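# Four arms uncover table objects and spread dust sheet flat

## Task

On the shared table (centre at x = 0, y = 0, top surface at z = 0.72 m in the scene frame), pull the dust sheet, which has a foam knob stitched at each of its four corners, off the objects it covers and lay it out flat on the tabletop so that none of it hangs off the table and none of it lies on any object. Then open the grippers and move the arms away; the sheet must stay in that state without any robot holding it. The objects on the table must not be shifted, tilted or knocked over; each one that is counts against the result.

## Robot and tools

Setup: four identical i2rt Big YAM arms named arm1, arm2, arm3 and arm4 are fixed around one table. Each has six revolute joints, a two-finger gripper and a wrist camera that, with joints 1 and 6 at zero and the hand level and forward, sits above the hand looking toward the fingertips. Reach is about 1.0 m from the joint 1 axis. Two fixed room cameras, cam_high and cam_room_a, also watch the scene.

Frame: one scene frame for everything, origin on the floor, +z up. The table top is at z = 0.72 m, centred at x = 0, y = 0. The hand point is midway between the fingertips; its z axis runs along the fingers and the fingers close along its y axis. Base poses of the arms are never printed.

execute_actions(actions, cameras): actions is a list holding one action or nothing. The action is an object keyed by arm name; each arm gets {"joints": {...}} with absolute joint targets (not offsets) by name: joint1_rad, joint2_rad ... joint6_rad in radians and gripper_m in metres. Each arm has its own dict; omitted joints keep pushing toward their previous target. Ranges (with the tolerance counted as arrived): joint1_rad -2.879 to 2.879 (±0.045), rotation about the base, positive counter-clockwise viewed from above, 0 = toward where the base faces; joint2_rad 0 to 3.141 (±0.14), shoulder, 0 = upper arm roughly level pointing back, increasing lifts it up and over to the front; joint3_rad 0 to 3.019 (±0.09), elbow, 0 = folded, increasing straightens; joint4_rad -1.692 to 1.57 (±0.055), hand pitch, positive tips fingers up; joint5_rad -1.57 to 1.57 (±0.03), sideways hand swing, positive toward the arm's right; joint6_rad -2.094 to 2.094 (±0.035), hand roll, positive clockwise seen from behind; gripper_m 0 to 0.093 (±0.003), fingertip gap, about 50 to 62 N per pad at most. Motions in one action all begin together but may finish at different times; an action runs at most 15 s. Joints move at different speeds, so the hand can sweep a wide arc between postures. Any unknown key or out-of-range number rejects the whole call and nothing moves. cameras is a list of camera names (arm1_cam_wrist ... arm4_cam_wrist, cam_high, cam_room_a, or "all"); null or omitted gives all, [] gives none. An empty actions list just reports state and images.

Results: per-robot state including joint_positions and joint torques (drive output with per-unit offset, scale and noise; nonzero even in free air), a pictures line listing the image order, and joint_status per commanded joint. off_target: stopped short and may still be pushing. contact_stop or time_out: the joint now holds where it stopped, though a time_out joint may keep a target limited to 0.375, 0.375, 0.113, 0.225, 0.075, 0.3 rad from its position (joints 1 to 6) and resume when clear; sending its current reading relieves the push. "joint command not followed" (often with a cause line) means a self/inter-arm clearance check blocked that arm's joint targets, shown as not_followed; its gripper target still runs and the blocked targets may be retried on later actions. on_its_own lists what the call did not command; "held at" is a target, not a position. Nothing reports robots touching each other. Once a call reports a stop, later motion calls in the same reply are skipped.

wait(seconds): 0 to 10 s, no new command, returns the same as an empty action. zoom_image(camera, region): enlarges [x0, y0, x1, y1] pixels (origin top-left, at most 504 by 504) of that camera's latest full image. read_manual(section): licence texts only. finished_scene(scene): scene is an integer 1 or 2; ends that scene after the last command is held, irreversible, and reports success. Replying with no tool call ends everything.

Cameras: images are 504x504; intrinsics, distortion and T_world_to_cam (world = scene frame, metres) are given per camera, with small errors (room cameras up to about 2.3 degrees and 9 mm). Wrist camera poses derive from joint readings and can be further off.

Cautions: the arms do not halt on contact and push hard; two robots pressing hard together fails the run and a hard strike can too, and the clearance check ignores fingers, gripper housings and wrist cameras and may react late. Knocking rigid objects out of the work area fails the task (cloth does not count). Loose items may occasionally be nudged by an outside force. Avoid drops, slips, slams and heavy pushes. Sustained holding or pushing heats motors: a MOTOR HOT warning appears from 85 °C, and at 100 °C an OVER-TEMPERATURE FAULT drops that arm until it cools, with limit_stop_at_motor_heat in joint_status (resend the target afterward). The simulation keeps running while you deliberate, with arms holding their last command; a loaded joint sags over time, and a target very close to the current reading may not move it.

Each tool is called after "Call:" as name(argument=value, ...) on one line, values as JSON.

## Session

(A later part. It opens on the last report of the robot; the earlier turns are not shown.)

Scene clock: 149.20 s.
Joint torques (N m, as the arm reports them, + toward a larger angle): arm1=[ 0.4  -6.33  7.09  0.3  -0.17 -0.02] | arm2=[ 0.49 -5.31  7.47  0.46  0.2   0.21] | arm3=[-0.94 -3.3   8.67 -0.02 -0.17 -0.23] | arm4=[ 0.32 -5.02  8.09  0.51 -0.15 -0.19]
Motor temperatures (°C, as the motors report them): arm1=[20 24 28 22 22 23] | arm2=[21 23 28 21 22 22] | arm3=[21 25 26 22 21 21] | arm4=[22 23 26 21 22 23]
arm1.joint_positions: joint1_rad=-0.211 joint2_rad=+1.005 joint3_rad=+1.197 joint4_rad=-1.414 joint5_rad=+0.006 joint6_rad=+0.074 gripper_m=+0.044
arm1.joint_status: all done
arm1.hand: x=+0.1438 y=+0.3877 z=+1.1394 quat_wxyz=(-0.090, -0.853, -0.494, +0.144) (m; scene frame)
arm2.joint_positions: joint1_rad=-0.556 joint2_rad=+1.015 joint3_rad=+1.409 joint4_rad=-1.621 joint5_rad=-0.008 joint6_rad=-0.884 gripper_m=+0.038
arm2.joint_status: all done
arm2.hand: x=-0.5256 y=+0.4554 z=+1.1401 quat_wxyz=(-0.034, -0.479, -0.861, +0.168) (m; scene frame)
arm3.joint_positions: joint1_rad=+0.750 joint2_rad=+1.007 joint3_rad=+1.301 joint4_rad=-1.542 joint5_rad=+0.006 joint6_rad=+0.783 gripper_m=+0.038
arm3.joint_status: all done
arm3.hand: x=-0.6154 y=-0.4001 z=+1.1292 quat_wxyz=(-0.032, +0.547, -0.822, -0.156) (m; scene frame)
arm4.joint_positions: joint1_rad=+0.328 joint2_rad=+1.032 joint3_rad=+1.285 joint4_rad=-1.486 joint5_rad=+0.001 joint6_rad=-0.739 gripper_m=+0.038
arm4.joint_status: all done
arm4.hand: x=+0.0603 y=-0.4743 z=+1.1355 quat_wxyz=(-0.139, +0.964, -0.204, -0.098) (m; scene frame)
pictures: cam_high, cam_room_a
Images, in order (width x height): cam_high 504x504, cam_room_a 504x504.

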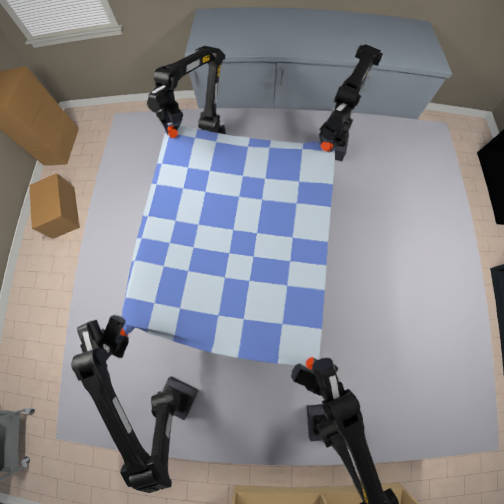

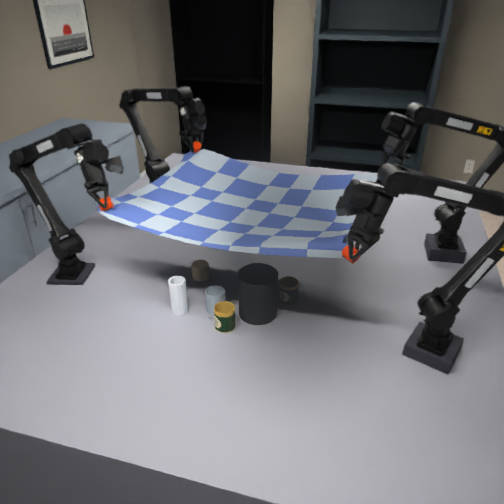

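Call:
execute_actions(actions=[{"arm1":{"joints":{"joint1_rad":0.578,"joint2_rad":0.924,"joint3_rad":1.125,"joint4_rad":-1.46,"joint6_rad":0.75}},"arm2":{"joints":{"joint1_rad":0.142,"joint2_rad":1.165,"joint3_rad":1.51,"joint4_rad":-1.573,"joint6_rad":-0.27}},"arm3":{"joints":{"joint1_rad":-0.367,"joint2_rad":0.981,"joint3_rad":1.292,"joint4_rad":-1.56,"joint6_rad":-0.44}},"arm4":{"joints":{"joint1_rad":-0.64,"joint2_rad":1.138,"joint3_rad":1.375,"joint4_rad":-1.463,"joint6_rad":-1.7}}}], cameras=["cam_high","cam_room_a"])

Scene clock: 160.83 s.
Joint torques (N m, as the arm reports them, + toward a larger angle): arm1=[ 0.4  -6.2   7.27  0.34 -0.17 -0.05] | arm2=[ 0.67 -9.22 12.16  0.54  0.04  0.18] | arm3=[-1.57 -4.54  8.64 -0.56 -0.23 -0.19] | arm4=[-0.46 -7.69 12.44  1.07  0.12 -0.14]
Motor temperatures (°C, as the motors report them): arm1=[20 24 27 22 22 23] | arm2=[21 23 27 21 22 22] | arm3=[21 25 26 22 21 21] | arm4=[22 23 27 21 22 23]
arm1.joint_positions: joint1_rad=+0.570 joint2_rad=+0.929 joint3_rad=+1.133 joint4_rad=-1.449 joint5_rad=+0.006 joint6_rad=+0.745 gripper_m=+0.044
arm1.joint_status: all done
arm1.hand: x=+0.3875 y=+0.4031 z=+1.1292 quat_wxyz=(-0.151, -0.827, -0.541, +0.041) (m; scene frame)
arm2.joint_positions: joint1_rad=+0.139 joint2_rad=+1.173 joint3_rad=+1.456 joint4_rad=-1.573 joint5_rad=-0.003 joint6_rad=-0.283 gripper_m=+0.038
arm2.joint_status: all done
arm2.hand: x=-0.2912 y=+0.4059 z=+1.1129 quat_wxyz=(-0.103, -0.440, -0.887, +0.093) (m; scene frame)
arm3.joint_positions: joint1_rad=-0.358 joint2_rad=+0.994 joint3_rad=+1.289 joint4_rad=-1.542 joint5_rad=+0.003 joint6_rad=-0.425 gripper_m=+0.038
arm3.joint_status: all done
arm3.hand: x=-0.2864 y=-0.4598 z=+1.1270 quat_wxyz=(-0.155, +0.589, -0.793, -0.031) (m; scene frame)
arm4.joint_positions: joint1_rad=-0.623 joint2_rad=+1.152 joint3_rad=+1.314 joint4_rad=-1.473 joint5_rad=-0.005 joint6_rad=-1.692 gripper_m=+0.038
arm4.joint_status: all done
arm4.hand: x=+0.3843 y=-0.4645 z=+1.1098 quat_wxyz=(-0.127, +0.970, -0.204, +0.038) (m; scene frame)
pictures: cam_high, cam_room_a
Images, in order (width x height): cam_high 504x504, cam_room_a 504x504.

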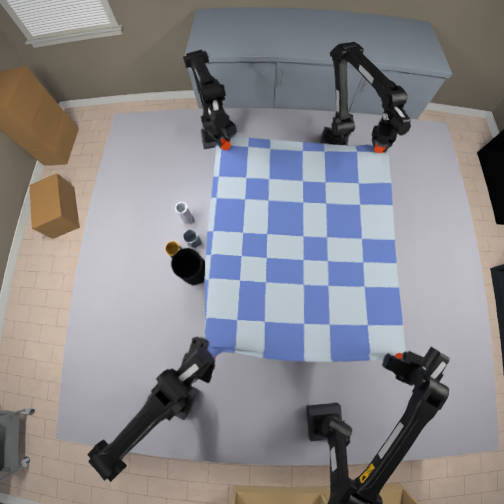

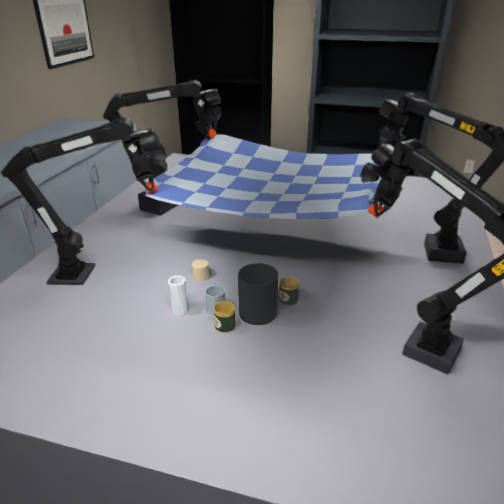

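Call:
execute_actions(actions=[{"arm1":{"joints":{"joint1_rad":1.175,"joint2_rad":1.468,"joint3_rad":1.42,"joint4_rad":-1.316,"joint6_rad":1.35}},"arm2":{"joints":{"joint1_rad":0.648,"joint2_rad":1.655,"joint3_rad":1.84,"joint4_rad":-1.545,"joint6_rad":0.235}},"arm3":{"joints":{"joint1_rad":-0.773,"joint2_rad":1.635,"joint3_rad":1.735,"joint4_rad":-1.466,"joint6_rad":-0.84}},"arm4":{"joints":{"joint1_rad":-1.075,"joint2_rad":1.73,"joint3_rad":1.825,"joint4_rad":-1.454,"joint6_rad":-2.05}}}], cameras=["cam_high","cam_room_a"])

Scene clock: 173.23 s.
Joint torques (N m, as the arm reports them, + toward a larger angle): arm1=[  1.12 -15.67  10.5    0.52  -0.35  -0.02] | arm2=[  0.   -18.22  11.87   0.11  -0.12   0.14] | arm3=[ -0.36 -14.8   11.21   0.23  -0.08  -0.27] | arm4=[  0.49 -17.2   12.29   0.82   0.43  -0.14]
Motor temperatures (°C, as the motors report them): arm1=[20 24 26 22 22 23] | arm2=[21 23 28 21 22 22] | arm3=[21 25 26 22 21 21] | arm4=[22 23 29 21 22 23]
arm1.joint_positions: joint1_rad=+1.166 joint2_rad=+1.478 joint3_rad=+1.374 joint4_rad=-1.318 joint5_rad=+0.011 joint6_rad=+1.345 gripper_m=+0.044
arm1.joint_status: all done
arm1.hand: x=+0.6652 y=+0.4068 z=+1.0404 quat_wxyz=(-0.066, -0.836, -0.544, -0.022) (m; scene frame)
arm2.joint_positions: joint1_rad=+0.652 joint2_rad=+1.660 joint3_rad=+1.791 joint4_rad=-1.538 joint5_rad=+0.003 joint6_rad=+0.222 gripper_m=+0.038
arm2.joint_status: all done
arm2.hand: x=-0.0080 y=+0.4074 z=+1.0455 quat_wxyz=(-0.079, -0.440, -0.894, +0.020) (m; scene frame)
arm3.joint_positions: joint1_rad=-0.775 joint2_rad=+1.645 joint3_rad=+1.696 joint4_rad=-1.467 joint5_rad=-0.002 joint6_rad=-0.823 gripper_m=+0.038
arm3.joint_status: all done
arm3.hand: x=-0.0082 y=-0.4712 z=+1.0430 quat_wxyz=(-0.073, +0.587, -0.806, +0.016) (m; scene frame)
arm4.joint_positions: joint1_rad=-1.066 joint2_rad=+1.761 joint3_rad=+1.766 joint4_rad=-1.463 joint5_rad=-0.012 joint6_rad=-2.046 gripper_m=+0.038
arm4.joint_status: all done
arm4.hand: x=+0.6676 y=-0.4633 z=+1.0281 quat_wxyz=(-0.049, +0.967, -0.249, +0.032) (m; scene frame)
pictures: cam_high, cam_room_a
Images, in order (width x height): cam_high 504x504, cam_room_a 504x504.

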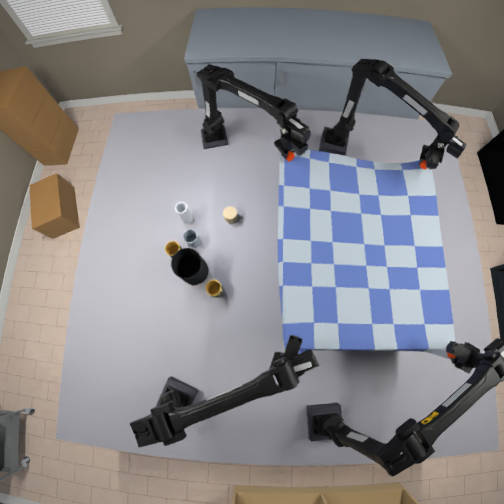

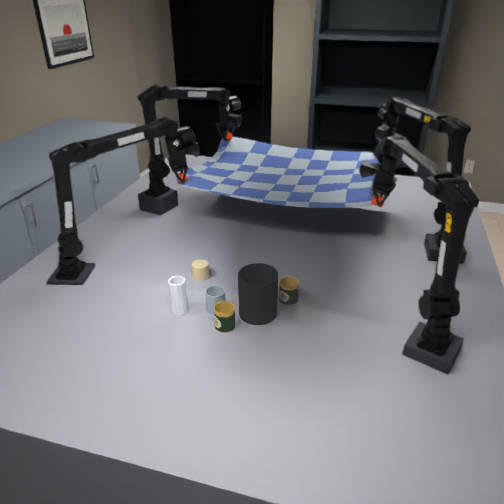

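Call:
execute_actions(actions=[{"arm1":{"joints":{"joint1_rad":1.197,"joint2_rad":1.88,"joint3_rad":1.1,"joint4_rad":-0.785}},"arm2":{"joints":{"joint1_rad":0.654,"joint2_rad":1.886,"joint3_rad":1.356,"joint4_rad":-1.035}},"arm3":{"joints":{"joint1_rad":-0.782,"joint2_rad":1.918,"joint3_rad":1.323,"joint4_rad":-0.965}},"arm4":{"joints":{"joint1_rad":-1.092,"joint2_rad":2.03,"joint3_rad":1.466,"joint4_rad":-0.995}}}])

Scene clock: 187.23 s.
Joint torques (N m, as the arm reports them, + toward a larger angle): arm1=[  1.7  -18.     5.06   0.25  -0.46  -0.05] | arm2=[  0.67 -17.51   6.04   0.16  -0.26   0.17] | arm3=[ -1.45 -14.13   6.25   0.09   0.22  -0.23] | arm4=[ -1.56 -17.52   6.8    0.62   0.57  -0.08]
Motor temperatures (°C, as the motors report them): arm1=[20 25 28 22 23 23] | arm2=[21 23 29 21 22 22] | arm3=[21 25 27 22 21 21] | arm4=[22 24 29 21 22 23]
arm1.joint_positions: joint1_rad=+1.177 joint2_rad=+1.875 joint3_rad=+1.101 joint4_rad=-0.788 joint5_rad=+0.013 joint6_rad=+1.348 gripper_m=+0.044
arm1.joint_status: all done
arm1.hand: x=+0.6711 y=+0.4104 z=+0.7683 quat_wxyz=(-0.001, -0.836, -0.549, +0.003) (m; scene frame)
arm2.joint_positions: joint1_rad=+0.652 joint2_rad=+1.868 joint3_rad=+1.373 joint4_rad=-1.035 joint5_rad=+0.007 joint6_rad=+0.222 gripper_m=+0.038
arm2.joint_status: all done
arm2.hand: x=-0.0074 y=+0.4056 z=+0.7820 quat_wxyz=(-0.018, -0.442, -0.897, +0.008) (m; scene frame)
arm3.joint_positions: joint1_rad=-0.775 joint2_rad=+1.905 joint3_rad=+1.332 joint4_rad=-0.970 joint5_rad=-0.006 joint6_rad=-0.824 gripper_m=+0.038
arm3.joint_status: all done
arm3.hand: x=-0.0086 y=-0.4716 z=+0.7765 quat_wxyz=(-0.011, +0.589, -0.808, +0.001) (m; scene frame)
arm4.joint_positions: joint1_rad=-1.064 joint2_rad=+2.043 joint3_rad=+1.460 joint4_rad=-1.005 joint5_rad=-0.015 joint6_rad=-2.050 gripper_m=+0.038
arm4.joint_status: all done
arm4.hand: x=+0.6661 y=-0.4608 z=+0.7620 quat_wxyz=(-0.001, +0.969, -0.247, -0.012) (m; scene frame)
pictures: arm1_cam_wrist, arm2_cam_wrist, arm3_cam_wrist, arm4_cam_wrist, cam_high, cam_room_a
camera_calibration (this result's frames):
arm1_cam_wrist: T_world_to_cam=[[-0.917097, 0.398658, -0.00216057, 0.454293], [0.319903, 0.739135, 0.592741, -0.968847], [0.237898, 0.54291, -0.80539, 0.360392], [0, 0, 0, 1]] pos_world=[0.64083, 0.33934, 0.865513]
arm2_cam_wrist: T_world_to_cam=[[-0.804181, -0.594365, -0.00485073, 0.238646], [-0.496734, 0.667558, 0.554637, -0.705044], [-0.326419, 0.448438, -0.832078, 0.588036], [0, 0, 0, 1]] pos_world=[0.0336417, 0.348803, 0.881494]
arm3_cam_wrist: T_world_to_cam=[[0.950069, -0.312018, 0.00367886, -0.143801], [-0.257731, -0.778012, 0.57295, -0.811413], [-0.175909, -0.54529, -0.819582, 0.498675], [0, 0, 0, 1]] pos_world=[0.0152162, -0.404235, 0.874133]
arm4_cam_wrist: T_world_to_cam=[[0.473487, 0.880483, -0.0236432, 0.103179], [0.731504, -0.378137, 0.567375, -1.08987], [0.490624, -0.28594, -0.82312, 0.295421], [0, 0, 0, 1]] pos_world=[0.603453, -0.418497, 0.863974]
Images, in order (width x height): arm1_cam_wrist 504x504, arm2_cam_wrist 504x504, arm3_cam_wrist 504x504, arm4_cam_wrist 504x504, cam_high 504x504, cam_room_a 504x504.

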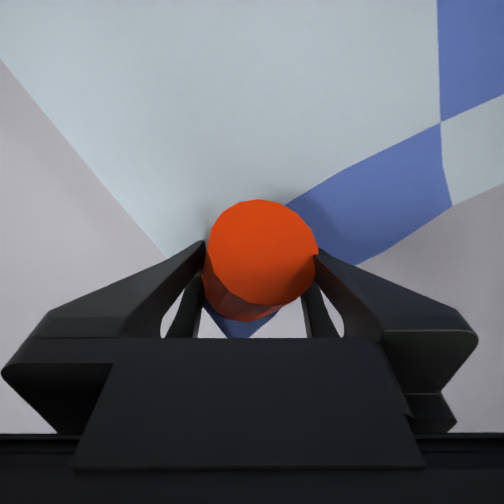

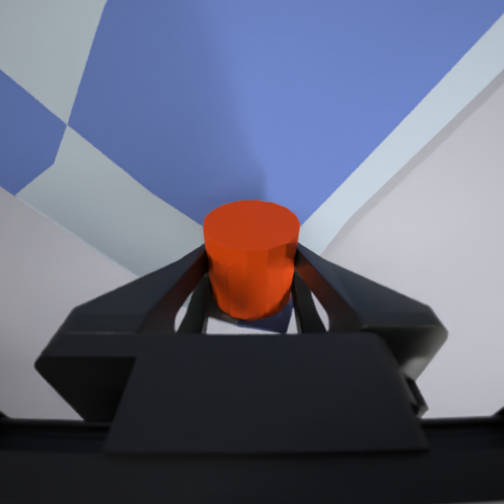

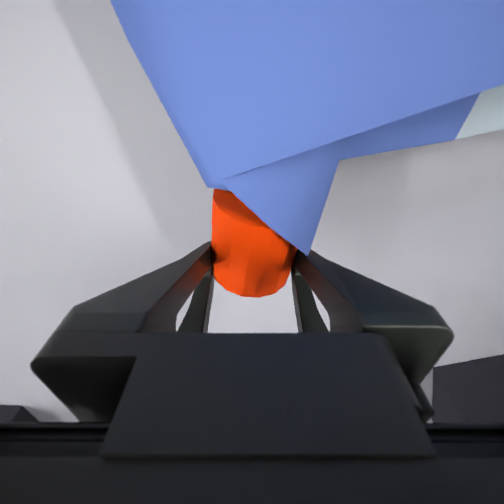

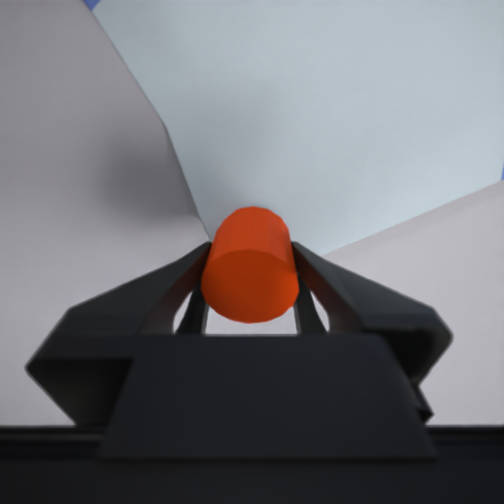

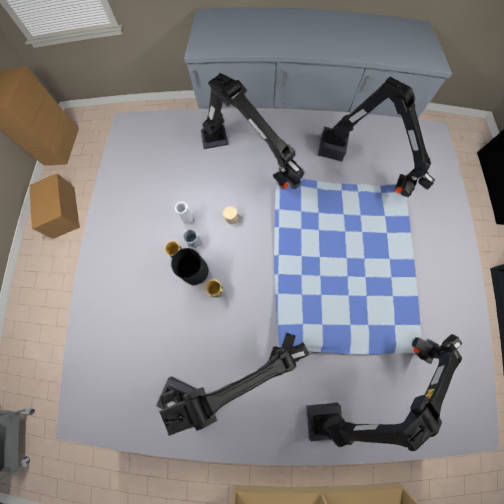

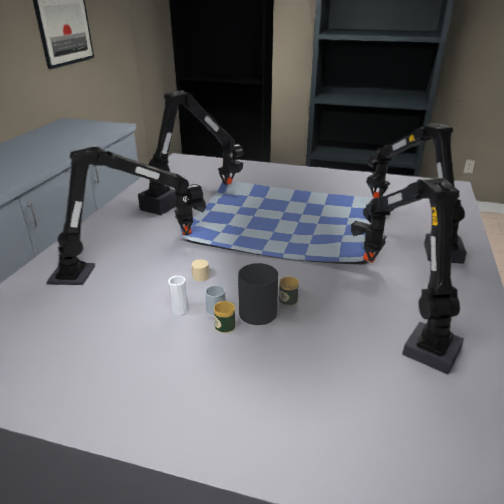

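Call:
execute_actions(actions=[{"arm1":{"joints":{"joint2_rad":1.91}},"arm2":{"joints":{"joint2_rad":1.925}},"arm3":{"joints":{"joint2_rad":1.955}},"arm4":{"joints":{"joint2_rad":2.05}}}], cameras=[])

Call:
execute_actions(actions=[{"arm1":{"joints":{"gripper_m":0.093}},"arm2":{"joints":{"gripper_m":0.093}},"arm3":{"joints":{"gripper_m":0.093}},"arm4":{"joints":{"gripper_m":0.093}}}], cameras=[])

Call:
execute_actions(actions=[{"arm1":{"joints":{"joint2_rad":1.65,"joint4_rad":-1.0}},"arm2":{"joints":{"joint2_rad":1.68,"joint4_rad":-1.2}},"arm3":{"joints":{"joint2_rad":1.7,"joint4_rad":-1.15}},"arm4":{"joints":{"joint2_rad":1.82,"joint4_rad":-1.15}}}])

Scene clock: 194.43 s.
Joint torques (N m, as the arm reports them, + toward a larger angle): arm1=[  1.45 -17.19   4.73   0.24  -0.43  -0.04] | arm2=[  0.56 -19.14   5.81   0.    -0.27   0.17] | arm3=[ -1.77 -14.91   5.75  -0.15   0.19  -0.24] | arm4=[ -1.03 -16.14   6.77   0.62   0.59  -0.11]
Motor temperatures (°C, as the motors report them): arm1=[20 25 26 22 23 23] | arm2=[21 24 27 21 22 22] | arm3=[21 25 26 22 21 21] | arm4=[22 24 28 21 22 23]
arm1.joint_positions: joint1_rad=+1.177 joint2_rad=+1.899 joint3_rad=+1.101 joint4_rad=-0.788 joint5_rad=+0.013 joint6_rad=+1.348 gripper_m=+0.044
arm1.joint_status: all done
arm1.hand: x=+0.6675 y=+0.4131 z=+0.7571 quat_wxyz=(+0.010, -0.835, -0.549, +0.008) (m; scene frame)
arm2.joint_positions: joint1_rad=+0.652 joint2_rad=+1.913 joint3_rad=+1.373 joint4_rad=-1.033 joint5_rad=+0.007 joint6_rad=+0.222 gripper_m=+0.038
arm2.joint_status: all done
arm2.hand: x=-0.0102 y=+0.4079 z=+0.7588 quat_wxyz=(+0.002, -0.442, -0.897, +0.003) (m; scene frame)
arm3.joint_positions: joint1_rad=-0.775 joint2_rad=+1.947 joint3_rad=+1.332 joint4_rad=-0.968 joint5_rad=-0.006 joint6_rad=-0.824 gripper_m=+0.038
arm3.joint_status: all done
arm3.hand: x=-0.0132 y=-0.4739 z=+0.7548 quat_wxyz=(+0.008, +0.589, -0.808, -0.003) (m; scene frame)
arm4.joint_positions: joint1_rad=-1.064 joint2_rad=+2.043 joint3_rad=+1.460 joint4_rad=-1.005 joint5_rad=-0.015 joint6_rad=-2.050 gripper_m=+0.038
arm4.joint_status: all done
arm4.hand: x=+0.6661 y=-0.4608 z=+0.7620 quat_wxyz=(-0.001, +0.969, -0.247, -0.012) (m; scene frame)
pictures: none
No camera images: the call's "cameras" was empty. Leave "cameras" out to get every camera's image.

Scene clock: 195.20 s.
Joint torques (N m, as the arm reports them, + toward a larger angle): arm1=[  0.36 -17.15   4.81   0.24   0.07  -0.02] | arm2=[  0.48 -19.13   6.15  -0.01  -0.11   0.17] | arm3=[ -0.99 -14.95   6.7    0.15   0.07  -0.22] | arm4=[ -0.02 -16.33   6.86   0.57  -0.01  -0.11]
Motor temperatures (°C, as the motors report them): arm1=[20 25 26 22 23 23] | arm2=[21 24 27 21 22 22] | arm3=[21 25 26 22 21 21] | arm4=[22 24 28 21 22 23]
arm1.joint_positions: joint1_rad=+1.194 joint2_rad=+1.899 joint3_rad=+1.101 joint4_rad=-0.788 joint5_rad=+0.002 joint6_rad=+1.348 gripper_m=+0.093
arm1.joint_status: all done
arm1.hand: x=+0.6735 y=+0.4214 z=+0.7572 quat_wxyz=(+0.012, -0.831, -0.557, +0.002) (m; scene frame)
arm2.joint_positions: joint1_rad=+0.652 joint2_rad=+1.913 joint3_rad=+1.367 joint4_rad=-1.033 joint5_rad=+0.003 joint6_rad=+0.222 gripper_m=+0.093
arm2.joint_status: all done
arm2.hand: x=-0.0117 y=+0.4102 z=+0.7569 quat_wxyz=(+0.004, -0.442, -0.897, +0.000) (m; scene frame)
arm3.joint_positions: joint1_rad=-0.775 joint2_rad=+1.947 joint3_rad=+1.323 joint4_rad=-0.968 joint5_rad=-0.003 joint6_rad=-0.831 gripper_m=+0.093
arm3.joint_status: all done
arm3.hand: x=-0.0165 y=-0.4761 z=+0.7522 quat_wxyz=(+0.013, +0.592, -0.806, -0.002) (m; scene frame)
arm4.joint_positions: joint1_rad=-1.079 joint2_rad=+2.043 joint3_rad=+1.460 joint4_rad=-1.004 joint5_rad=-0.003 joint6_rad=-2.050 gripper_m=+0.093
arm4.joint_status: all done
arm4.hand: x=+0.6719 y=-0.4691 z=+0.7619 quat_wxyz=(+0.002, +0.967, -0.254, -0.008) (m; scene frame)
pictures: none
No camera images: the call's "cameras" was empty. Leave "cameras" out to get every camera's image.

Scene clock: 196.50 s.
Joint torques (N m, as the arm reports them, + toward a larger angle): arm1=[  0.31 -15.27   6.04  -0.24   0.08  -0.04] | arm2=[  0.55 -16.     7.91  -0.12  -0.11   0.17] | arm3=[ -0.75 -13.26   8.26  -0.57   0.    -0.15] | arm4=[  0.14 -13.64   8.08   0.14  -0.02  -0.1 ]
Motor temperatures (°C, as the motors report them): arm1=[20 25 26 22 23 23] | arm2=[21 24 27 21 22 22] | arm3=[21 25 26 22 21 21] | arm4=[22 24 28 21 22 23]
arm1.joint_positions: joint1_rad=+1.194 joint2_rad=+1.643 joint3_rad=+1.101 joint4_rad=-0.991 joint5_rad=+0.002 joint6_rad=+1.348 gripper_m=+0.093
arm1.joint_status: all done
arm1.hand: x=+0.6595 y=+0.4304 z=+0.8701 quat_wxyz=(-0.013, -0.831, -0.557, -0.007) (m; scene frame)
arm2.joint_positions: joint1_rad=+0.652 joint2_rad=+1.670 joint3_rad=+1.355 joint4_rad=-1.191 joint5_rad=+0.003 joint6_rad=+0.222 gripper_m=+0.093
arm2.joint_status: all done
arm2.hand: x=-0.0358 y=+0.4302 z=+0.8734 quat_wxyz=(-0.031, -0.441, -0.897, +0.009) (m; scene frame)
arm3.joint_positions: joint1_rad=-0.775 joint2_rad=+1.693 joint3_rad=+1.312 joint4_rad=-1.134 joint5_rad=-0.003 joint6_rad=-0.831 gripper_m=+0.093
arm3.joint_status: all done
arm3.hand: x=-0.0392 y=-0.4861 z=+0.8742 quat_wxyz=(-0.025, +0.592, -0.806, +0.006) (m; scene frame)
arm4.joint_positions: joint1_rad=-1.079 joint2_rad=+1.807 joint3_rad=+1.456 joint4_rad=-1.141 joint5_rad=-0.002 joint6_rad=-2.050 gripper_m=+0.093
arm4.joint_status: all done
arm4.hand: x=+0.6596 y=-0.4781 z=+0.8873 quat_wxyz=(-0.033, +0.966, -0.254, +0.024) (m; scene frame)
pictures: arm1_cam_wrist, arm2_cam_wrist, arm3_cam_wrist, arm4_cam_wrist, cam_high, cam_room_a
camera_calibration (this result's frames):
arm1_cam_wrist: T_world_to_cam=[[-0.923427, 0.382384, -0.0326272, 0.473587], [0.289091, 0.749001, 0.596175, -1.02717], [0.252405, 0.541092, -0.802192, 0.422801], [0, 0, 0, 1]] pos_world=[0.627551, 0.359483, 0.96699]
arm2_cam_wrist: T_world_to_cam=[[-0.803817, -0.594682, -0.0152137, 0.240066], [-0.508884, 0.674152, 0.53531, -0.772736], [-0.308083, 0.438033, -0.844519, 0.659783], [0, 0, 0, 1]] pos_world=[0.00300439, 0.374697, 0.974504]
arm3_cam_wrist: T_world_to_cam=[[0.951778, -0.305635, 0.0265742, -0.136439], [-0.267559, -0.784572, 0.559338, -0.878224], [-0.150104, -0.539476, -0.828513, 0.577143], [0, 0, 0, 1]] pos_world=[-0.0184854, -0.419375, 0.973021]
arm4_cam_wrist: T_world_to_cam=[[0.485338, 0.872584, 0.0551734, 0.0429525], [0.674423, -0.413784, 0.611504, -1.18128], [0.556418, -0.259575, -0.789316, 0.336034], [0, 0, 0, 1]] pos_world=[0.588863, -0.43905, 0.985227]
Images, in order (width x height): arm1_cam_wrist 504x504, arm2_cam_wrist 504x504, arm3_cam_wrist 504x504, arm4_cam_wrist 504x504, cam_high 504x504, cam_room_a 504x504.

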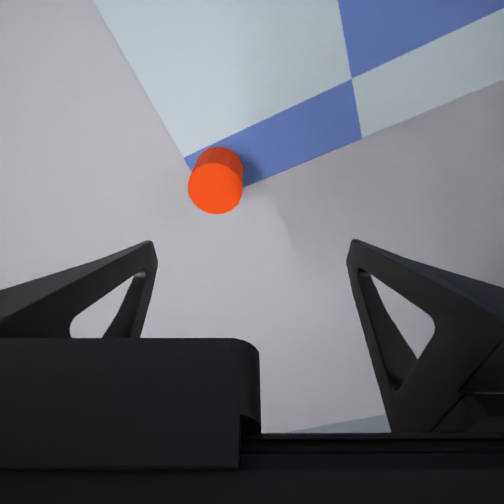

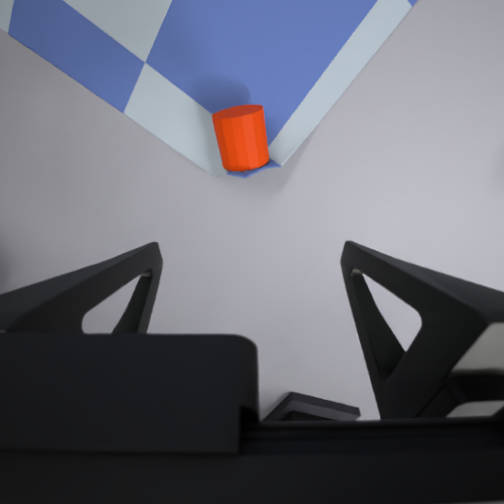

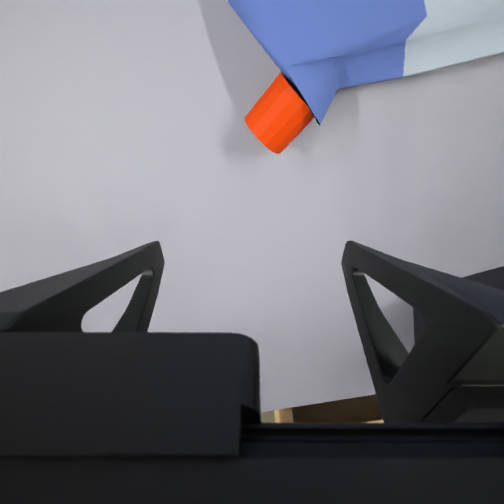

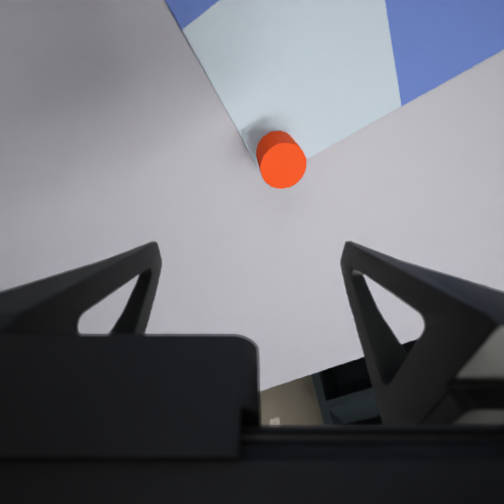

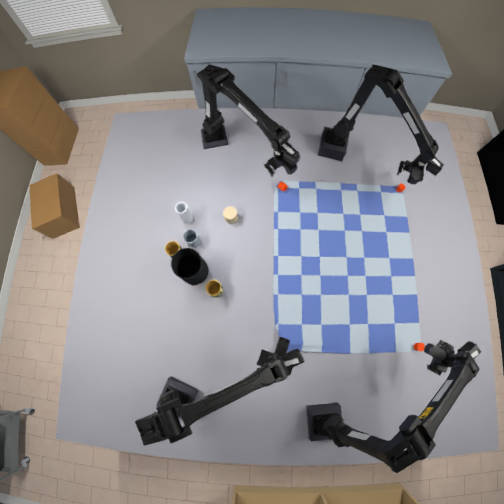

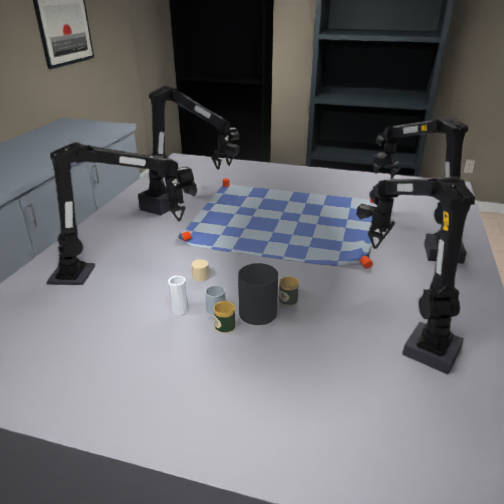

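Call:
execute_actions(actions=[{"arm1":{"joints":{"joint2_rad":1.2,"joint1_rad":1.6}},"arm2":{"joints":{"joint3_rad":1.86,"joint4_rad":-1.68,"joint6_rad":0}},"arm3":{"joints":{"joint1_rad":-0.748,"joint3_rad":1.15,"joint4_rad":0.22,"joint6_rad":-0.1}},"arm4":{"joints":{"joint2_rad":1.3,"joint1_rad":-1.5}}}], cameras=[])

Call:
execute_actions(actions=[{"arm2":{"joints":{"joint2_rad":2.14}},"arm3":{"joints":{"joint3_rad":0.785}}}], cameras=["arm2_cam_wrist","arm3_cam_wrist","cam_room_a"])

Scene clock: 218.93 s.
Joint torques (N m, as the arm reports them, + toward a larger angle): arm1=[-0.39 -9.8   7.81  0.62  0.22 -0.08] | arm2=[  0.63 -16.16  11.24  -0.17  -0.12  -0.11] | arm3=[  0.64 -13.86   9.3    2.76   0.16   0.  ] | arm4=[ 2.2  -8.78  9.34  0.99 -0.22 -0.05]
Motor temperatures (°C, as the motors report them): arm1=[20 25 26 22 23 23] | arm2=[21 24 27 21 22 22] | arm3=[21 26 26 22 21 21] | arm4=[22 24 27 21 22 23]
arm1.joint_positions: joint1_rad=+1.606 joint2_rad=+1.197 joint3_rad=+1.101 joint4_rad=-0.992 joint5_rad=-0.001 joint6_rad=+1.348 gripper_m=+0.093
arm1.joint_status: all done
arm1.hand: x=+0.7220 y=+0.6017 z=+1.0648 quat_wxyz=(-0.196, -0.680, -0.694, -0.133) (m; scene frame)
arm2.joint_positions: joint1_rad=+0.652 joint2_rad=+1.664 joint3_rad=+1.817 joint4_rad=-1.670 joint5_rad=+0.003 joint6_rad=+0.016 gripper_m=+0.093
arm2.joint_status: all done
arm2.hand: x=-0.0286 y=+0.4242 z=+1.0506 quat_wxyz=(-0.024, -0.347, -0.938, +0.010) (m; scene frame)
arm3.joint_positions: joint1_rad=-0.762 joint2_rad=+1.698 joint3_rad=+1.137 joint4_rad=+0.194 joint5_rad=-0.002 joint6_rad=-0.110 gripper_m=+0.093
arm3.joint_status: all done
arm3.hand: x=+0.1263 y=-0.3986 z=+0.9680 quat_wxyz=(-0.556, +0.229, -0.793, -0.095) (m; scene frame)
arm4.joint_positions: joint1_rad=-1.512 joint2_rad=+1.301 joint3_rad=+1.453 joint4_rad=-1.142 joint5_rad=+0.002 joint6_rad=-2.050 gripper_m=+0.093
arm4.joint_status: all done
arm4.hand: x=+0.6893 y=-0.7117 z=+1.1454 quat_wxyz=(-0.168, +0.852, -0.438, +0.232) (m; scene frame)
pictures: none
No camera images: the call's "cameras" was empty. Leave "cameras" out to get every camera's image.

Scene clock: 220.50 s.
Joint torques (N m, as the arm reports them, + toward a larger angle): arm1=[-0.27 -9.82  7.92  0.56  0.21 -0.09] | arm2=[  0.65 -23.37   9.01  -0.83  -0.12  -0.11] | arm3=[  0.87 -11.05   7.01   1.88   0.11   0.02] | arm4=[ 2.1  -9.49  9.31  0.83 -0.22 -0.03]
Motor temperatures (°C, as the motors report them): arm1=[20 25 26 22 23 23] | arm2=[21 24 27 21 22 22] | arm3=[21 26 26 22 21 21] | arm4=[22 24 27 21 22 23]
arm1.joint_positions: joint1_rad=+1.606 joint2_rad=+1.197 joint3_rad=+1.101 joint4_rad=-0.992 joint5_rad=-0.001 joint6_rad=+1.348 gripper_m=+0.093
arm1.joint_status: not commanded
arm1.hand: x=+0.7220 y=+0.6017 z=+1.0648 quat_wxyz=(-0.196, -0.680, -0.694, -0.133) (m; scene frame)
arm2.joint_positions: joint1_rad=+0.652 joint2_rad=+2.131 joint3_rad=+1.836 joint4_rad=-1.673 joint5_rad=+0.003 joint6_rad=+0.016 gripper_m=+0.093
arm2.joint_status: all done
arm2.hand: x=-0.0014 y=+0.4016 z=+0.8141 quat_wxyz=(+0.187, -0.340, -0.919, -0.064) (m; scene frame)
arm3.joint_positions: joint1_rad=-0.762 joint2_rad=+1.699 joint3_rad=+0.775 joint4_rad=+0.204 joint5_rad=-0.002 joint6_rad=-0.109 gripper_m=+0.093
arm3.joint_status: all done
arm3.hand: x=+0.0017 y=-0.4593 z=+0.7931 quat_wxyz=(-0.404, +0.252, -0.877, -0.069) (m; scene frame)
arm4.joint_positions: joint1_rad=-1.512 joint2_rad=+1.301 joint3_rad=+1.453 joint4_rad=-1.142 joint5_rad=+0.002 joint6_rad=-2.050 gripper_m=+0.093
arm4.joint_status: not commanded
arm4.hand: x=+0.6893 y=-0.7117 z=+1.1454 quat_wxyz=(-0.168, +0.852, -0.438, +0.232) (m; scene frame)
pictures: arm2_cam_wrist, arm3_cam_wrist, cam_room_a
camera_calibration (this result's frames):
arm2_cam_wrist: T_world_to_cam=[[-0.663194, -0.74832, 0.0138045, 0.288121], [-0.380161, 0.352688, 0.855038, -0.835179], [-0.644711, 0.561808, -0.518382, 0.317151], [0, 0, 0, 1]] pos_world=[0.0780492, 0.331987, 0.874537]
arm3_cam_wrist: T_world_to_cam=[[0.502053, -0.861902, 0.0711901, -0.455219], [-0.836844, -0.504928, -0.211519, -0.0600946], [0.218255, 0.0466188, -0.974778, 0.915137], [0, 0, 0, 1]] pos_world=[-0.0214782, -0.46536, 0.911751]
Images, in order (width x height): arm2_cam_wrist 504x504, arm3_cam_wrist 504x504, cam_room_a 504x504.

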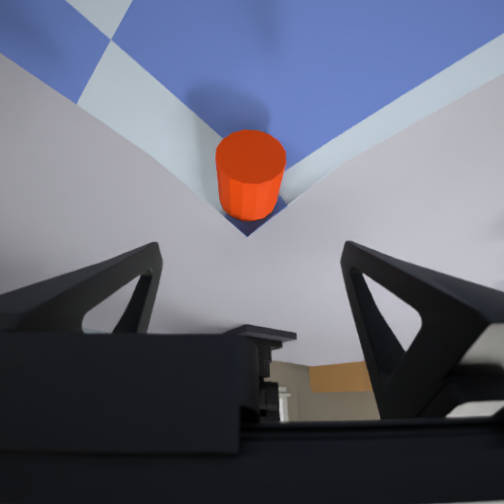

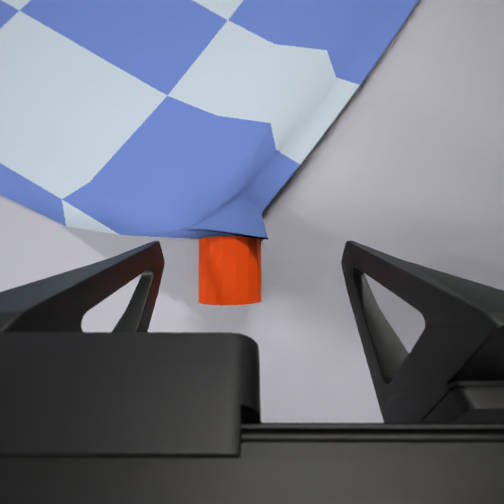

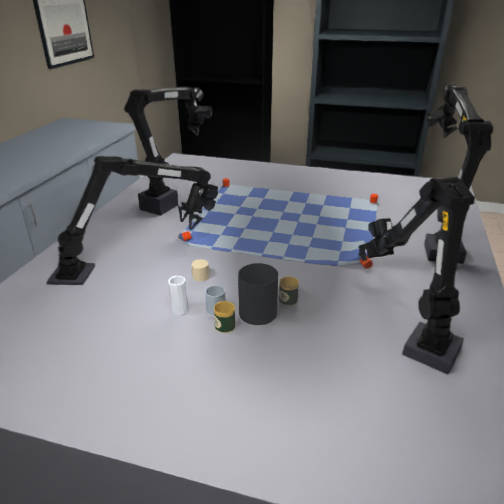

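Call:
execute_actions(actions=[{"arm2":{"joints":{"joint2_rad":1.2}},"arm3":{"joints":{"joint1_rad":-0.725,"joint2_rad":1.84,"joint3_rad":0.77,"joint4_rad":0.39}}}], cameras=["arm3_cam_wrist","cam_room_a"])

Scene clock: 226.17 s.
Joint torques (N m, as the arm reports them, + toward a larger angle): arm1=[-0.56 -9.73  7.94  0.63  0.21 -0.06] | arm2=[ 0.6  -8.19  7.74  0.67 -0.12 -0.11] | arm3=[  0.81 -12.78   5.3    2.32   0.06   0.02] | arm4=[ 2.01 -9.07  9.35  0.84 -0.22 -0.06]
Motor temperatures (°C, as the motors report them): arm1=[20 25 26 22 23 23] | arm2=[21 24 27 21 22 22] | arm3=[21 26 26 22 21 21] | arm4=[22 23 28 21 22 23]
arm1.joint_positions: joint1_rad=+1.606 joint2_rad=+1.197 joint3_rad=+1.101 joint4_rad=-0.992 joint5_rad=-0.001 joint6_rad=+1.348 gripper_m=+0.093
arm1.joint_status: not commanded
arm1.hand: x=+0.7220 y=+0.6017 z=+1.0648 quat_wxyz=(-0.196, -0.680, -0.694, -0.133) (m; scene frame)
arm2.joint_positions: joint1_rad=+0.652 joint2_rad=+1.206 joint3_rad=+1.856 joint4_rad=-1.673 joint5_rad=+0.003 joint6_rad=+0.016 gripper_m=+0.093
arm2.joint_status: all done
arm2.hand: x=-0.1306 y=+0.5090 z=+1.2662 quat_wxyz=(-0.254, -0.334, -0.903, +0.091) (m; scene frame)
arm3.joint_positions: joint1_rad=-0.737 joint2_rad=+1.846 joint3_rad=+0.766 joint4_rad=+0.365 joint5_rad=-0.002 joint6_rad=-0.107 gripper_m=+0.093
arm3.joint_status: all done
arm3.hand: x=-0.0014 y=-0.4456 z=+0.7417 quat_wxyz=(-0.406, +0.262, -0.872, -0.074) (m; scene frame)
arm4.joint_positions: joint1_rad=-1.512 joint2_rad=+1.301 joint3_rad=+1.453 joint4_rad=-1.142 joint5_rad=+0.002 joint6_rad=-2.050 gripper_m=+0.093
arm4.joint_status: not commanded
arm4.hand: x=+0.6893 y=-0.7117 z=+1.1454 quat_wxyz=(-0.168, +0.852, -0.438, +0.232) (m; scene frame)
pictures: arm3_cam_wrist, cam_room_a
camera_calibration (this result's frames):
arm3_cam_wrist: T_world_to_cam=[[0.522142, -0.849925, 0.0706709, -0.432398], [-0.823414, -0.523967, -0.217826, -0.0704696], [0.222165, 0.0555448, -0.973426, 0.868041], [0, 0, 0, 1]] pos_world=[-0.0251011, -0.452645, 0.860181]
Images, in order (width x height): arm3_cam_wrist 504x504, cam_room_a 504x504.

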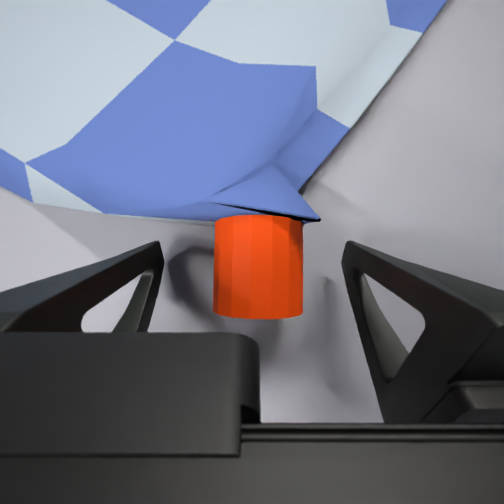

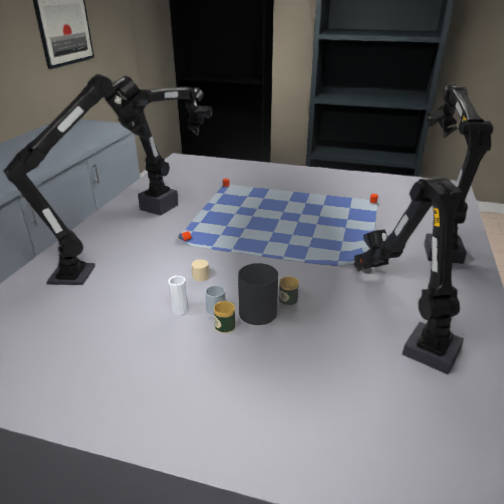

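Call:
execute_actions(actions=[{"arm3":{"joints":{"gripper_m":0.015}},"arm2":{"joints":{"joint1_rad":0.2,"joint2_rad":0.8,"joint3_rad":1.5}}}], cameras=[])

Call:
execute_actions(actions=[{"arm3":{"joints":{"joint2_rad":1.7,"joint3_rad":1.04,"joint4_rad":-0.39}}}], cameras=[])

Call:
execute_actions(actions=[{"arm3":{"joints":{"joint1_rad":-0.765,"joint2_rad":1.92,"joint3_rad":1.45,"joint4_rad":-1.09}}}], cameras=[])

Call:
execute_actions(actions=[{"arm3":{"joints":{"joint2_rad":2.26,"joint3_rad":1.89,"joint4_rad":-1.67}}}], cameras=["arm3_cam_wrist","cam_room_a"])

Scene clock: 235.17 s.
Joint torques (N m, as the arm reports them, + toward a larger angle): arm1=[ 0.08 -9.97  7.84  0.61  0.22 -0.07] | arm2=[-0.48 -0.4   6.55  0.69 -0.06 -0.1 ] | arm3=[  0.47 -11.84   5.24   2.83   0.04  -0.01] | arm4=[ 1.93 -9.49  9.28  0.88 -0.24 -0.05]
Motor temperatures (°C, as the motors report them): arm1=[20 25 27 22 23 23] | arm2=[21 24 27 21 22 22] | arm3=[21 26 25 22 21 21] | arm4=[22 23 28 21 22 23]
arm1.joint_positions: joint1_rad=+1.606 joint2_rad=+1.197 joint3_rad=+1.101 joint4_rad=-0.992 joint5_rad=-0.001 joint6_rad=+1.348 gripper_m=+0.093
arm1.joint_status: not commanded
arm1.hand: x=+0.7220 y=+0.6017 z=+1.0648 quat_wxyz=(-0.196, -0.680, -0.694, -0.133) (m; scene frame)
arm2.joint_positions: joint1_rad=+0.209 joint2_rad=+0.805 joint3_rad=+1.509 joint4_rad=-1.675 joint5_rad=+0.001 joint6_rad=+0.014 gripper_m=+0.093
arm2.joint_status: all done
arm2.hand: x=-0.3245 y=+0.5377 z=+1.2316 quat_wxyz=(-0.250, -0.520, -0.802, +0.157) (m; scene frame)
arm3.joint_positions: joint1_rad=-0.737 joint2_rad=+1.846 joint3_rad=+0.766 joint4_rad=+0.365 joint5_rad=-0.002 joint6_rad=-0.107 gripper_m=+0.038
arm3.joint_status: gripper_m off_target (ended at +0.038, target +0.015)
arm3.hand: x=-0.0014 y=-0.4457 z=+0.7417 quat_wxyz=(-0.406, +0.262, -0.872, -0.074) (m; scene frame)
arm4.joint_positions: joint1_rad=-1.512 joint2_rad=+1.301 joint3_rad=+1.453 joint4_rad=-1.142 joint5_rad=+0.002 joint6_rad=-2.050 gripper_m=+0.093
arm4.joint_status: not commanded
arm4.hand: x=+0.6893 y=-0.7117 z=+1.1454 quat_wxyz=(-0.168, +0.852, -0.438, +0.232) (m; scene frame)
pictures: none
No camera images: the call's "cameras" was empty. Leave "cameras" out to get every camera's image.

Scene clock: 236.57 s.
Joint torques (N m, as the arm reports them, + toward a larger angle): arm1=[-0.58 -9.9   7.86  0.7   0.18 -0.07] | arm2=[-0.43 -0.65  6.6   0.79 -0.06 -0.1 ] | arm3=[  0.41 -12.42   7.31   0.2    0.02   0.01] | arm4=[ 1.88 -9.26  9.27  0.87 -0.21 -0.07]
Motor temperatures (°C, as the motors report them): arm1=[20 25 27 22 23 23] | arm2=[21 24 27 21 22 22] | arm3=[21 26 25 22 21 21] | arm4=[22 23 28 21 22 23]
arm1.joint_positions: joint1_rad=+1.606 joint2_rad=+1.197 joint3_rad=+1.101 joint4_rad=-0.992 joint5_rad=-0.001 joint6_rad=+1.348 gripper_m=+0.093
arm1.joint_status: not commanded
arm1.hand: x=+0.7220 y=+0.6017 z=+1.0648 quat_wxyz=(-0.196, -0.680, -0.694, -0.133) (m; scene frame)
arm2.joint_positions: joint1_rad=+0.209 joint2_rad=+0.805 joint3_rad=+1.509 joint4_rad=-1.675 joint5_rad=+0.001 joint6_rad=+0.014 gripper_m=+0.093
arm2.joint_status: not commanded
arm2.hand: x=-0.3245 y=+0.5377 z=+1.2316 quat_wxyz=(-0.250, -0.520, -0.802, +0.157) (m; scene frame)
arm3.joint_positions: joint1_rad=-0.737 joint2_rad=+1.696 joint3_rad=+1.036 joint4_rad=-0.372 joint5_rad=-0.002 joint6_rad=-0.107 gripper_m=+0.038
arm3.joint_status: all done
arm3.hand: x=+0.0063 y=-0.4414 z=+0.8155 quat_wxyz=(-0.259, +0.277, -0.924, -0.047) (m; scene frame)
arm4.joint_positions: joint1_rad=-1.512 joint2_rad=+1.301 joint3_rad=+1.453 joint4_rad=-1.142 joint5_rad=+0.002 joint6_rad=-2.050 gripper_m=+0.093
arm4.joint_status: not commanded
arm4.hand: x=+0.6893 y=-0.7117 z=+1.1454 quat_wxyz=(-0.168, +0.852, -0.438, +0.232) (m; scene frame)
pictures: none
No camera images: the call's "cameras" was empty. Leave "cameras" out to get every camera's image.

Scene clock: 237.90 s.
Joint torques (N m, as the arm reports them, + toward a larger angle): arm1=[-0.15 -9.81  7.88  0.66  0.24 -0.08] | arm2=[-0.44 -0.66  6.61  0.81 -0.06 -0.1 ] | arm3=[ -2.32 -16.11   9.6   -0.86   0.11  -0.07] | arm4=[ 2.02 -9.12  9.34  0.88 -0.22 -0.04]
Motor temperatures (°C, as the motors report them): arm1=[20 25 27 22 23 23] | arm2=[21 24 27 21 22 22] | arm3=[21 26 25 22 21 21] | arm4=[22 23 28 21 22 23]
arm1.joint_positions: joint1_rad=+1.606 joint2_rad=+1.197 joint3_rad=+1.101 joint4_rad=-0.992 joint5_rad=-0.001 joint6_rad=+1.348 gripper_m=+0.093
arm1.joint_status: not commanded
arm1.hand: x=+0.7220 y=+0.6017 z=+1.0648 quat_wxyz=(-0.196, -0.680, -0.694, -0.133) (m; scene frame)
arm2.joint_positions: joint1_rad=+0.209 joint2_rad=+0.805 joint3_rad=+1.509 joint4_rad=-1.675 joint5_rad=+0.001 joint6_rad=+0.014 gripper_m=+0.093
arm2.joint_status: not commanded
arm2.hand: x=-0.3245 y=+0.5377 z=+1.2316 quat_wxyz=(-0.250, -0.520, -0.802, +0.157) (m; scene frame)
arm3.joint_positions: joint1_rad=-0.752 joint2_rad=+1.920 joint3_rad=+1.420 joint4_rad=-1.071 joint5_rad=-0.002 joint6_rad=-0.107 gripper_m=+0.038
arm3.joint_status: all done
arm3.hand: x=-0.0027 y=-0.4553 z=+0.7975 quat_wxyz=(+0.002, +0.279, -0.960, +0.002) (m; scene frame)
arm4.joint_positions: joint1_rad=-1.512 joint2_rad=+1.301 joint3_rad=+1.453 joint4_rad=-1.142 joint5_rad=+0.002 joint6_rad=-2.050 gripper_m=+0.093
arm4.joint_status: not commanded
arm4.hand: x=+0.6893 y=-0.7117 z=+1.1454 quat_wxyz=(-0.168, +0.852, -0.438, +0.232) (m; scene frame)
pictures: none
No camera images: the call's "cameras" was empty. Leave "cameras" out to get every camera's image.

Scene clock: 239.20 s.
Joint torques (N m, as the arm reports them, + toward a larger angle): arm1=[ -0.34 -10.07   7.85   0.59   0.21  -0.08] | arm2=[-0.4  -0.66  6.62  0.8  -0.06 -0.1 ] | arm3=[ -1.44 -18.68   8.94  -2.11  -0.02  -0.06] | arm4=[ 2.04 -9.15  9.3   0.86 -0.23 -0.05]
Motor temperatures (°C, as the motors report them): arm1=[20 25 27 22 23 23] | arm2=[21 23 27 21 22 22] | arm3=[21 26 25 22 21 21] | arm4=[22 23 28 21 22 23]
arm1.joint_positions: joint1_rad=+1.606 joint2_rad=+1.197 joint3_rad=+1.101 joint4_rad=-0.992 joint5_rad=-0.001 joint6_rad=+1.348 gripper_m=+0.093
arm1.joint_status: not commanded
arm1.hand: x=+0.7220 y=+0.6017 z=+1.0648 quat_wxyz=(-0.196, -0.680, -0.694, -0.133) (m; scene frame)
arm2.joint_positions: joint1_rad=+0.209 joint2_rad=+0.805 joint3_rad=+1.509 joint4_rad=-1.675 joint5_rad=+0.001 joint6_rad=+0.014 gripper_m=+0.093
arm2.joint_status: not commanded
arm2.hand: x=-0.3245 y=+0.5377 z=+1.2316 quat_wxyz=(-0.250, -0.520, -0.802, +0.157) (m; scene frame)
arm3.joint_positions: joint1_rad=-0.753 joint2_rad=+2.264 joint3_rad=+1.857 joint4_rad=-1.649 joint5_rad=+0.000 joint6_rad=-0.107 gripper_m=+0.038
arm3.joint_status: all done
arm3.hand: x=-0.0005 y=-0.4555 z=+0.7728 quat_wxyz=(+0.239, +0.270, -0.932, +0.044) (m; scene frame)
arm4.joint_positions: joint1_rad=-1.512 joint2_rad=+1.301 joint3_rad=+1.453 joint4_rad=-1.142 joint5_rad=+0.002 joint6_rad=-2.050 gripper_m=+0.093
arm4.joint_status: not commanded
arm4.hand: x=+0.6893 y=-0.7117 z=+1.1454 quat_wxyz=(-0.168, +0.852, -0.438, +0.232) (m; scene frame)
pictures: arm3_cam_wrist, cam_room_a
camera_calibration (this result's frames):
arm3_cam_wrist: T_world_to_cam=[[0.514247, -0.855959, -0.0537064, -0.350166], [-0.351541, -0.267491, 0.897144, -0.812709], [-0.782285, -0.442474, -0.438461, 0.257919], [0, 0, 0, 1]] pos_world=[0.0961377, -0.402997, 0.823398]
Images, in order (width x height): arm3_cam_wrist 504x504, cam_room_a 504x504.

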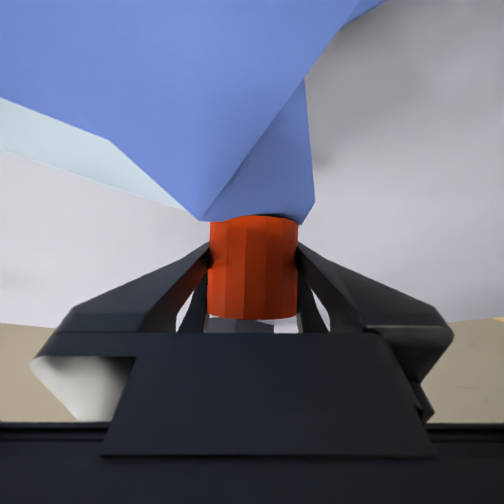

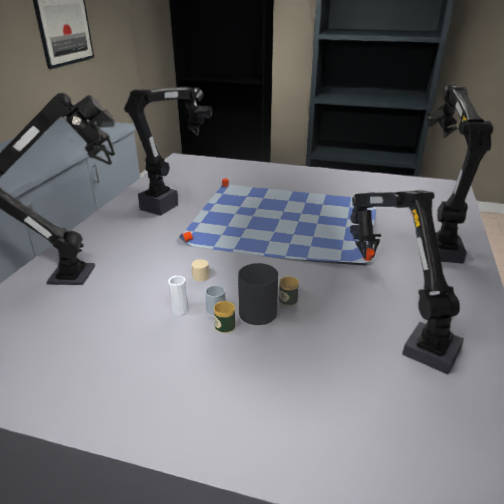

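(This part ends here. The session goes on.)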